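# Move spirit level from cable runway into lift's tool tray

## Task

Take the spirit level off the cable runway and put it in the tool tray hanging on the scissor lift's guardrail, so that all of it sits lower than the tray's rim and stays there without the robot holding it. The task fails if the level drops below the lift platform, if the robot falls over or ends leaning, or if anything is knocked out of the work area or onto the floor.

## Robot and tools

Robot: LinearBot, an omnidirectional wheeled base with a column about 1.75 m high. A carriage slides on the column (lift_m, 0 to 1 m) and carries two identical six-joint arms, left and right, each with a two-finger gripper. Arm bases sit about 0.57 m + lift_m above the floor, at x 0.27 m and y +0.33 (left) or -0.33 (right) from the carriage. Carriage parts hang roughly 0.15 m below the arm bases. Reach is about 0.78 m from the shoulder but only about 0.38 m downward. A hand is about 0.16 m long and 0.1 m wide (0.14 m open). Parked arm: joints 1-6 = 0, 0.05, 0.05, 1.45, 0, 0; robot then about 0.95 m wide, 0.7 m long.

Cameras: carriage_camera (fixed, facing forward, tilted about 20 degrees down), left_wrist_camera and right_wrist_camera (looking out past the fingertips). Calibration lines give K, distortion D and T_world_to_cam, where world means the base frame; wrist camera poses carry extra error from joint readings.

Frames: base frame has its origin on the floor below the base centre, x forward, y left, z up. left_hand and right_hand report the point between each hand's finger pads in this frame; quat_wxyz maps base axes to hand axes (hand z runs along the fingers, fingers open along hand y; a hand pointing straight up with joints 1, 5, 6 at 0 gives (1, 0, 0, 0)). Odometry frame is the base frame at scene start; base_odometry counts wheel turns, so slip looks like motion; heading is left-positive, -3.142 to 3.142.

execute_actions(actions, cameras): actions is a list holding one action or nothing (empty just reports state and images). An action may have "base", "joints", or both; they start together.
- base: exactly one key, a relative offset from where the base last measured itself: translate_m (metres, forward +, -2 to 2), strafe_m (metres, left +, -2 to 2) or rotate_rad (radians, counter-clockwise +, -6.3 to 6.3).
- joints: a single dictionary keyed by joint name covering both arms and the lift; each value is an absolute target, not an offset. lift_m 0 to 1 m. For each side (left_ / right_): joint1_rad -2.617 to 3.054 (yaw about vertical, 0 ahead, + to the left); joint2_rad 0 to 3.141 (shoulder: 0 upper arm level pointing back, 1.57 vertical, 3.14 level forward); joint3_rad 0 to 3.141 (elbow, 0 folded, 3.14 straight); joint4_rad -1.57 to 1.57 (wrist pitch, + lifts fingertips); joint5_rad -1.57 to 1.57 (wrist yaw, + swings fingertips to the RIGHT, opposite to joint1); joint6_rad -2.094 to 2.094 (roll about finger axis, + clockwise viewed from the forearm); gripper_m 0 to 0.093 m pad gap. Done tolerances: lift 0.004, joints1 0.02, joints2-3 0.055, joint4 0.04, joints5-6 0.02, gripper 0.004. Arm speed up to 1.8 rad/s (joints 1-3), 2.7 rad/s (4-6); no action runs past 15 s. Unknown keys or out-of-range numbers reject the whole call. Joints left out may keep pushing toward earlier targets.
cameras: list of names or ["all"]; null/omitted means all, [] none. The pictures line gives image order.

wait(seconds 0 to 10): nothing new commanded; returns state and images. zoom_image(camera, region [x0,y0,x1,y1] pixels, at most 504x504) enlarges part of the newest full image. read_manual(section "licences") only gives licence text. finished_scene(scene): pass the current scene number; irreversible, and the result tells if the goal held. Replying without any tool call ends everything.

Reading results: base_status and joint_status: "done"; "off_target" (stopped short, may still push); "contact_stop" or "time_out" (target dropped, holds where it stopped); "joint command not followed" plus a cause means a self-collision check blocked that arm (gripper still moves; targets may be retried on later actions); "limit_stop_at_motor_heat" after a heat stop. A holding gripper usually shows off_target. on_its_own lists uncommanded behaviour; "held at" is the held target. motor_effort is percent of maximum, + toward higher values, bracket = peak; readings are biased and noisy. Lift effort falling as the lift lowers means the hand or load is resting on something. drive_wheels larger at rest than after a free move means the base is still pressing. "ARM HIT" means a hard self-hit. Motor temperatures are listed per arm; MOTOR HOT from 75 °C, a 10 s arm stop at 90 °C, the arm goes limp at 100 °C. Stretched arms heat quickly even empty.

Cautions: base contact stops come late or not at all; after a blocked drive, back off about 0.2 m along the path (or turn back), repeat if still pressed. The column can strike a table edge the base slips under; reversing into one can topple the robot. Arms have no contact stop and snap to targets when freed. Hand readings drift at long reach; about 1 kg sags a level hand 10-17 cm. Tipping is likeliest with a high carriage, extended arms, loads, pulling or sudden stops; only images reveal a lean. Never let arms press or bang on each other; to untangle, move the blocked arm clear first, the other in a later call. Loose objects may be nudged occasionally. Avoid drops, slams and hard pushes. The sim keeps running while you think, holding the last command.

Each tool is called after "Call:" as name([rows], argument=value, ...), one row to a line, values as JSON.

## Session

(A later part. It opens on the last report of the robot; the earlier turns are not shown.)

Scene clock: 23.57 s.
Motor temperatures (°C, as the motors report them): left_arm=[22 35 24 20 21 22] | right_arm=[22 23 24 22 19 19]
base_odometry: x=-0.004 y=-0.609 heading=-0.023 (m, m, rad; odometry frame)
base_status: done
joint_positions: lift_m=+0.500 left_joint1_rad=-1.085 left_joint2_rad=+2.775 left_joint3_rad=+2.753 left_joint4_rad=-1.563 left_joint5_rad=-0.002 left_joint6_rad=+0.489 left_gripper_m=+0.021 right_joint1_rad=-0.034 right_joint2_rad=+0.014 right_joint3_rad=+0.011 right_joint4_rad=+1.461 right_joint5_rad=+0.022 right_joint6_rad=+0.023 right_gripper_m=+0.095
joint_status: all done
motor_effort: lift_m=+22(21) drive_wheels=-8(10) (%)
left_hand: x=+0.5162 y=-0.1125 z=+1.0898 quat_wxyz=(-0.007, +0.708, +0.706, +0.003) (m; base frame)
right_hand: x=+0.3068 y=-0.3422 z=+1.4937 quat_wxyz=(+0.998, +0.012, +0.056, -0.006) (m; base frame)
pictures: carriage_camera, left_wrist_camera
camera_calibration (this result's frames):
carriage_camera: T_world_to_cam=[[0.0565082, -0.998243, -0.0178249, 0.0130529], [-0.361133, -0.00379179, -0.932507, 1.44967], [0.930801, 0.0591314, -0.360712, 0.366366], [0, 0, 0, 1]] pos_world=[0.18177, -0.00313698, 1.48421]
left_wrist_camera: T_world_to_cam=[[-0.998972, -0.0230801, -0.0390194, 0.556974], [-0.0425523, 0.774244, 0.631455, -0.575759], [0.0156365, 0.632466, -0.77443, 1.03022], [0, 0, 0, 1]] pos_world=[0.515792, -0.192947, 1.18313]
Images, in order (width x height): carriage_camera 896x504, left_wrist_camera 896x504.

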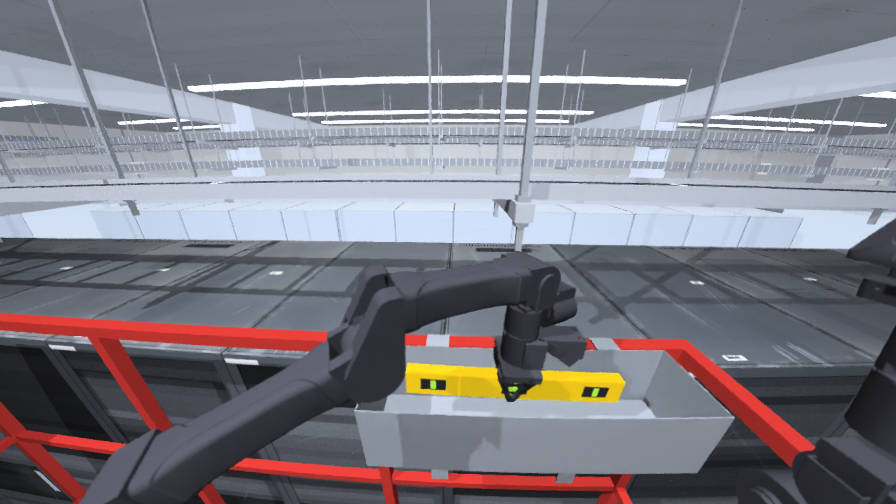

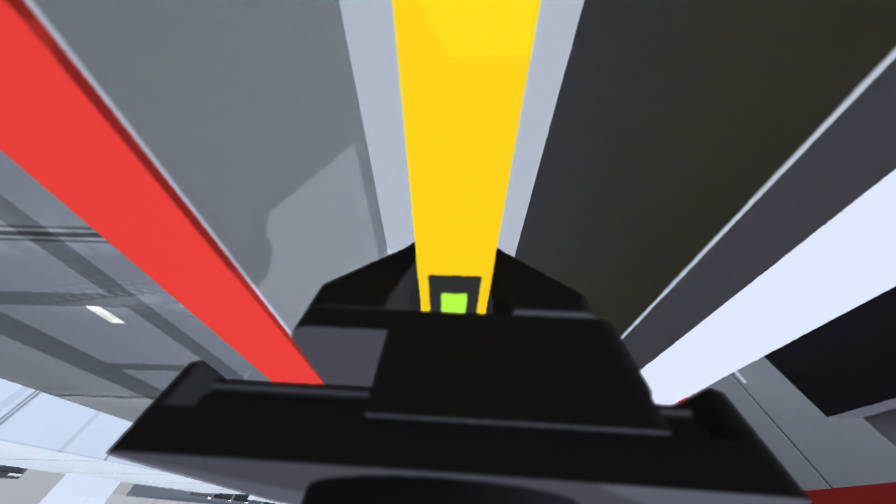

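Centred now.

Call:
execute_actions([
  {"joints":{"lift_m":0.435}},
], cameras=["carriage_camera","left_wrist_camera"])

Call:
execute_actions([
  {"joints":{"left_gripper_m":0.055}},
], cameras=[])

Call:
execute_actions([
  {"joints":{"lift_m":0.65}},
], cameras=["carriage_camera","left_wrist_camera"])

Scene clock: 24.60 s.
Motor temperatures (°C, as the motors report them): left_arm=[22 36 24 20 21 22] | right_arm=[22 23 24 22 19 19]
base_odometry: x=-0.004 y=-0.609 heading=-0.023 (m, m, rad; odometry frame)
base_status: not commanded
joint_positions: lift_m=+0.435 left_joint1_rad=-1.085 left_joint2_rad=+2.774 left_joint3_rad=+2.753 left_joint4_rad=-1.564 left_joint5_rad=-0.001 left_joint6_rad=+0.489 left_gripper_m=+0.021 right_joint1_rad=-0.034 right_joint2_rad=+0.014 right_joint3_rad=+0.011 right_joint4_rad=+1.461 right_joint5_rad=+0.022 right_joint6_rad=+0.023 right_gripper_m=+0.095
joint_status: all done
motor_effort: lift_m=+22(22) drive_wheels=+4(8) (%)
left_hand: x=+0.5160 y=-0.1124 z=+1.0251 quat_wxyz=(-0.007, +0.708, +0.706, +0.003) (m; base frame)
right_hand: x=+0.3068 y=-0.3422 z=+1.4287 quat_wxyz=(+0.998, +0.012, +0.056, -0.006) (m; base frame)
pictures: carriage_camera, left_wrist_camera
camera_calibration (this result's frames):
carriage_camera: T_world_to_cam=[[0.0565082, -0.998243, -0.0178249, 0.0118951], [-0.361133, -0.00379179, -0.932507, 1.3891], [0.930801, 0.0591314, -0.360712, 0.342938], [0, 0, 0, 1]] pos_world=[0.18177, -0.00313698, 1.41926]
left_wrist_camera: T_world_to_cam=[[-0.998995, -0.0234733, -0.0381725, 0.553362], [-0.0423215, 0.774238, 0.631478, -0.535072], [0.0147318, 0.632459, -0.774454, 0.980516], [0, 0, 0, 1]] pos_world=[0.515717, -0.192873, 1.11837]
Images, in order (width x height): carriage_camera 896x504, left_wrist_camera 896x504.

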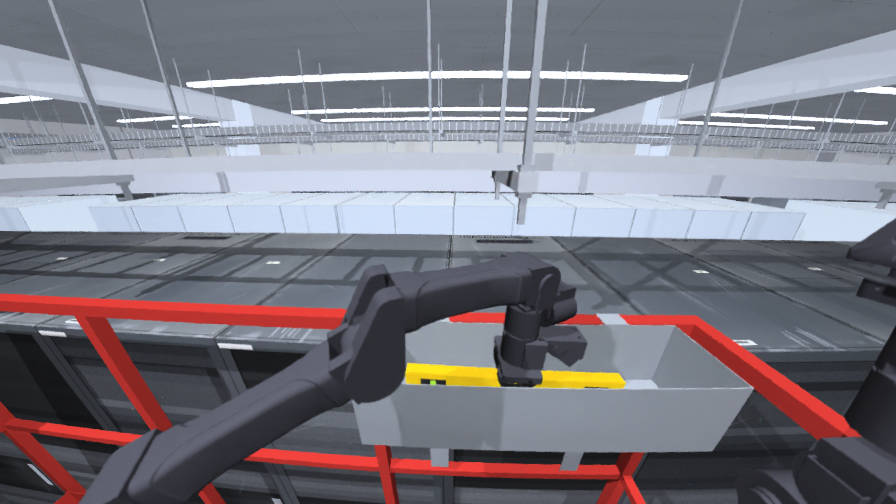

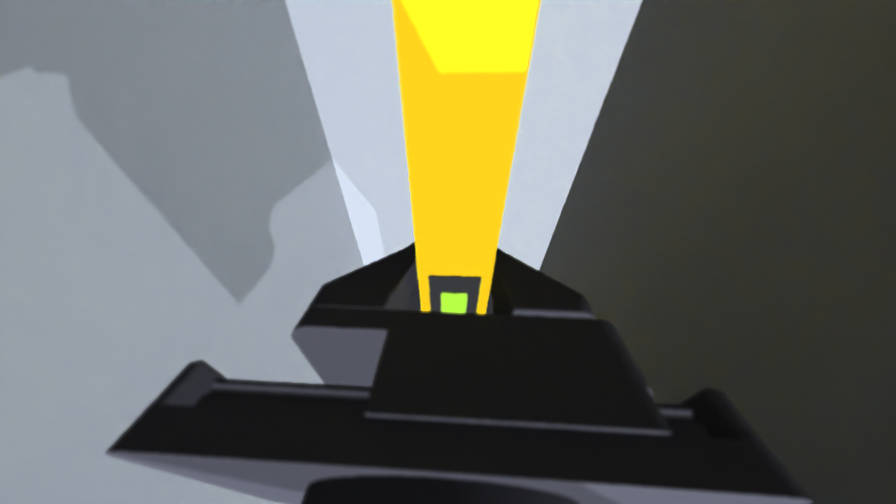

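Scene clock: 25.20 s.
Motor temperatures (°C, as the motors report them): left_arm=[22 36 24 20 21 22] | right_arm=[22 23 24 22 19 19]
base_odometry: x=-0.004 y=-0.609 heading=-0.023 (m, m, rad; odometry frame)
base_status: not commanded
joint_positions: lift_m=+0.435 left_joint1_rad=-1.085 left_joint2_rad=+2.767 left_joint3_rad=+2.753 left_joint4_rad=-1.564 left_joint5_rad=-0.001 left_joint6_rad=+0.489 left_gripper_m=+0.055 right_joint1_rad=-0.034 right_joint2_rad=+0.014 right_joint3_rad=+0.011 right_joint4_rad=+1.461 right_joint5_rad=+0.022 right_joint6_rad=+0.023 right_gripper_m=+0.095
joint_status: all done
motor_effort: lift_m=+21(22) drive_wheels=+4(4) (%)
left_hand: x=+0.5163 y=-0.1130 z=+1.0286 quat_wxyz=(-0.004, +0.708, +0.706, +0.002) (m; base frame)
right_hand: x=+0.3068 y=-0.3422 z=+1.4287 quat_wxyz=(+0.998, +0.012, +0.056, -0.006) (m; base frame)
pictures: none
No camera images: the call's "cameras" was empty. Leave "cameras" out to get every camera's image.

Scene clock: 26.60 s.
Motor temperatures (°C, as the motors report them): left_arm=[22 37 24 20 21 22] | right_arm=[22 23 24 22 19 19]
base_odometry: x=-0.004 y=-0.609 heading=-0.023 (m, m, rad; odometry frame)
base_status: not commanded
joint_positions: lift_m=+0.650 left_joint1_rad=-1.085 left_joint2_rad=+2.750 left_joint3_rad=+2.759 left_joint4_rad=-1.565 left_joint5_rad=-0.001 left_joint6_rad=+0.489 left_gripper_m=+0.055 right_joint1_rad=-0.034 right_joint2_rad=+0.014 right_joint3_rad=+0.011 right_joint4_rad=+1.461 right_joint5_rad=+0.022 right_joint6_rad=+0.023 right_gripper_m=+0.095
joint_status: all done
motor_effort: lift_m=+25(29) drive_wheels=+4(4) (%)
left_hand: x=+0.5174 y=-0.1152 z=+1.2534 quat_wxyz=(+0.007, +0.708, +0.706, -0.002) (m; base frame)
right_hand: x=+0.3068 y=-0.3422 z=+1.6434 quat_wxyz=(+0.998, +0.012, +0.056, -0.006) (m; base frame)
pictures: carriage_camera, left_wrist_camera
camera_calibration (this result's frames):
carriage_camera: T_world_to_cam=[[0.0565082, -0.998243, -0.0178249, 0.0157222], [-0.361133, -0.00379179, -0.932507, 1.58931], [0.930801, 0.0591314, -0.360712, 0.420385], [0, 0, 0, 1]] pos_world=[0.18177, -0.00313698, 1.63396]
left_wrist_camera: T_world_to_cam=[[-0.998381, -0.0246728, -0.0512496, 0.579374], [-0.0508501, 0.790889, 0.609844, -0.643571], [0.0254862, 0.611463, -0.790863, 1.17173], [0, 0, 0, 1]] pos_world=[0.515847, -0.193185, 1.34885]
Images, in order (width x height): carriage_camera 896x504, left_wrist_camera 896x504.

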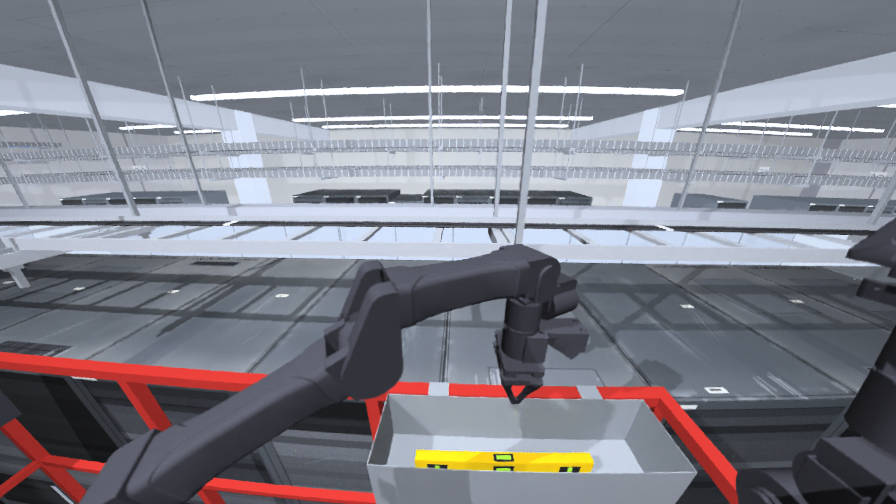

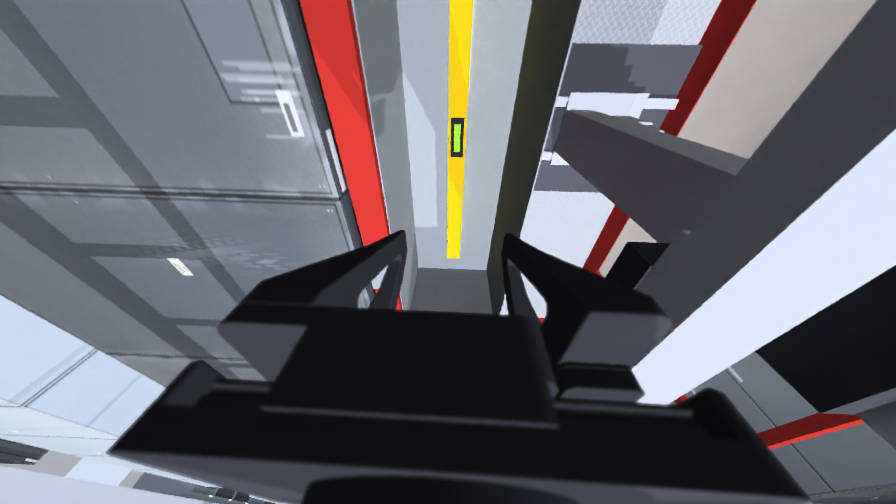

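Call:
finished_scene(scene=2)

The scene is finished: the task was done.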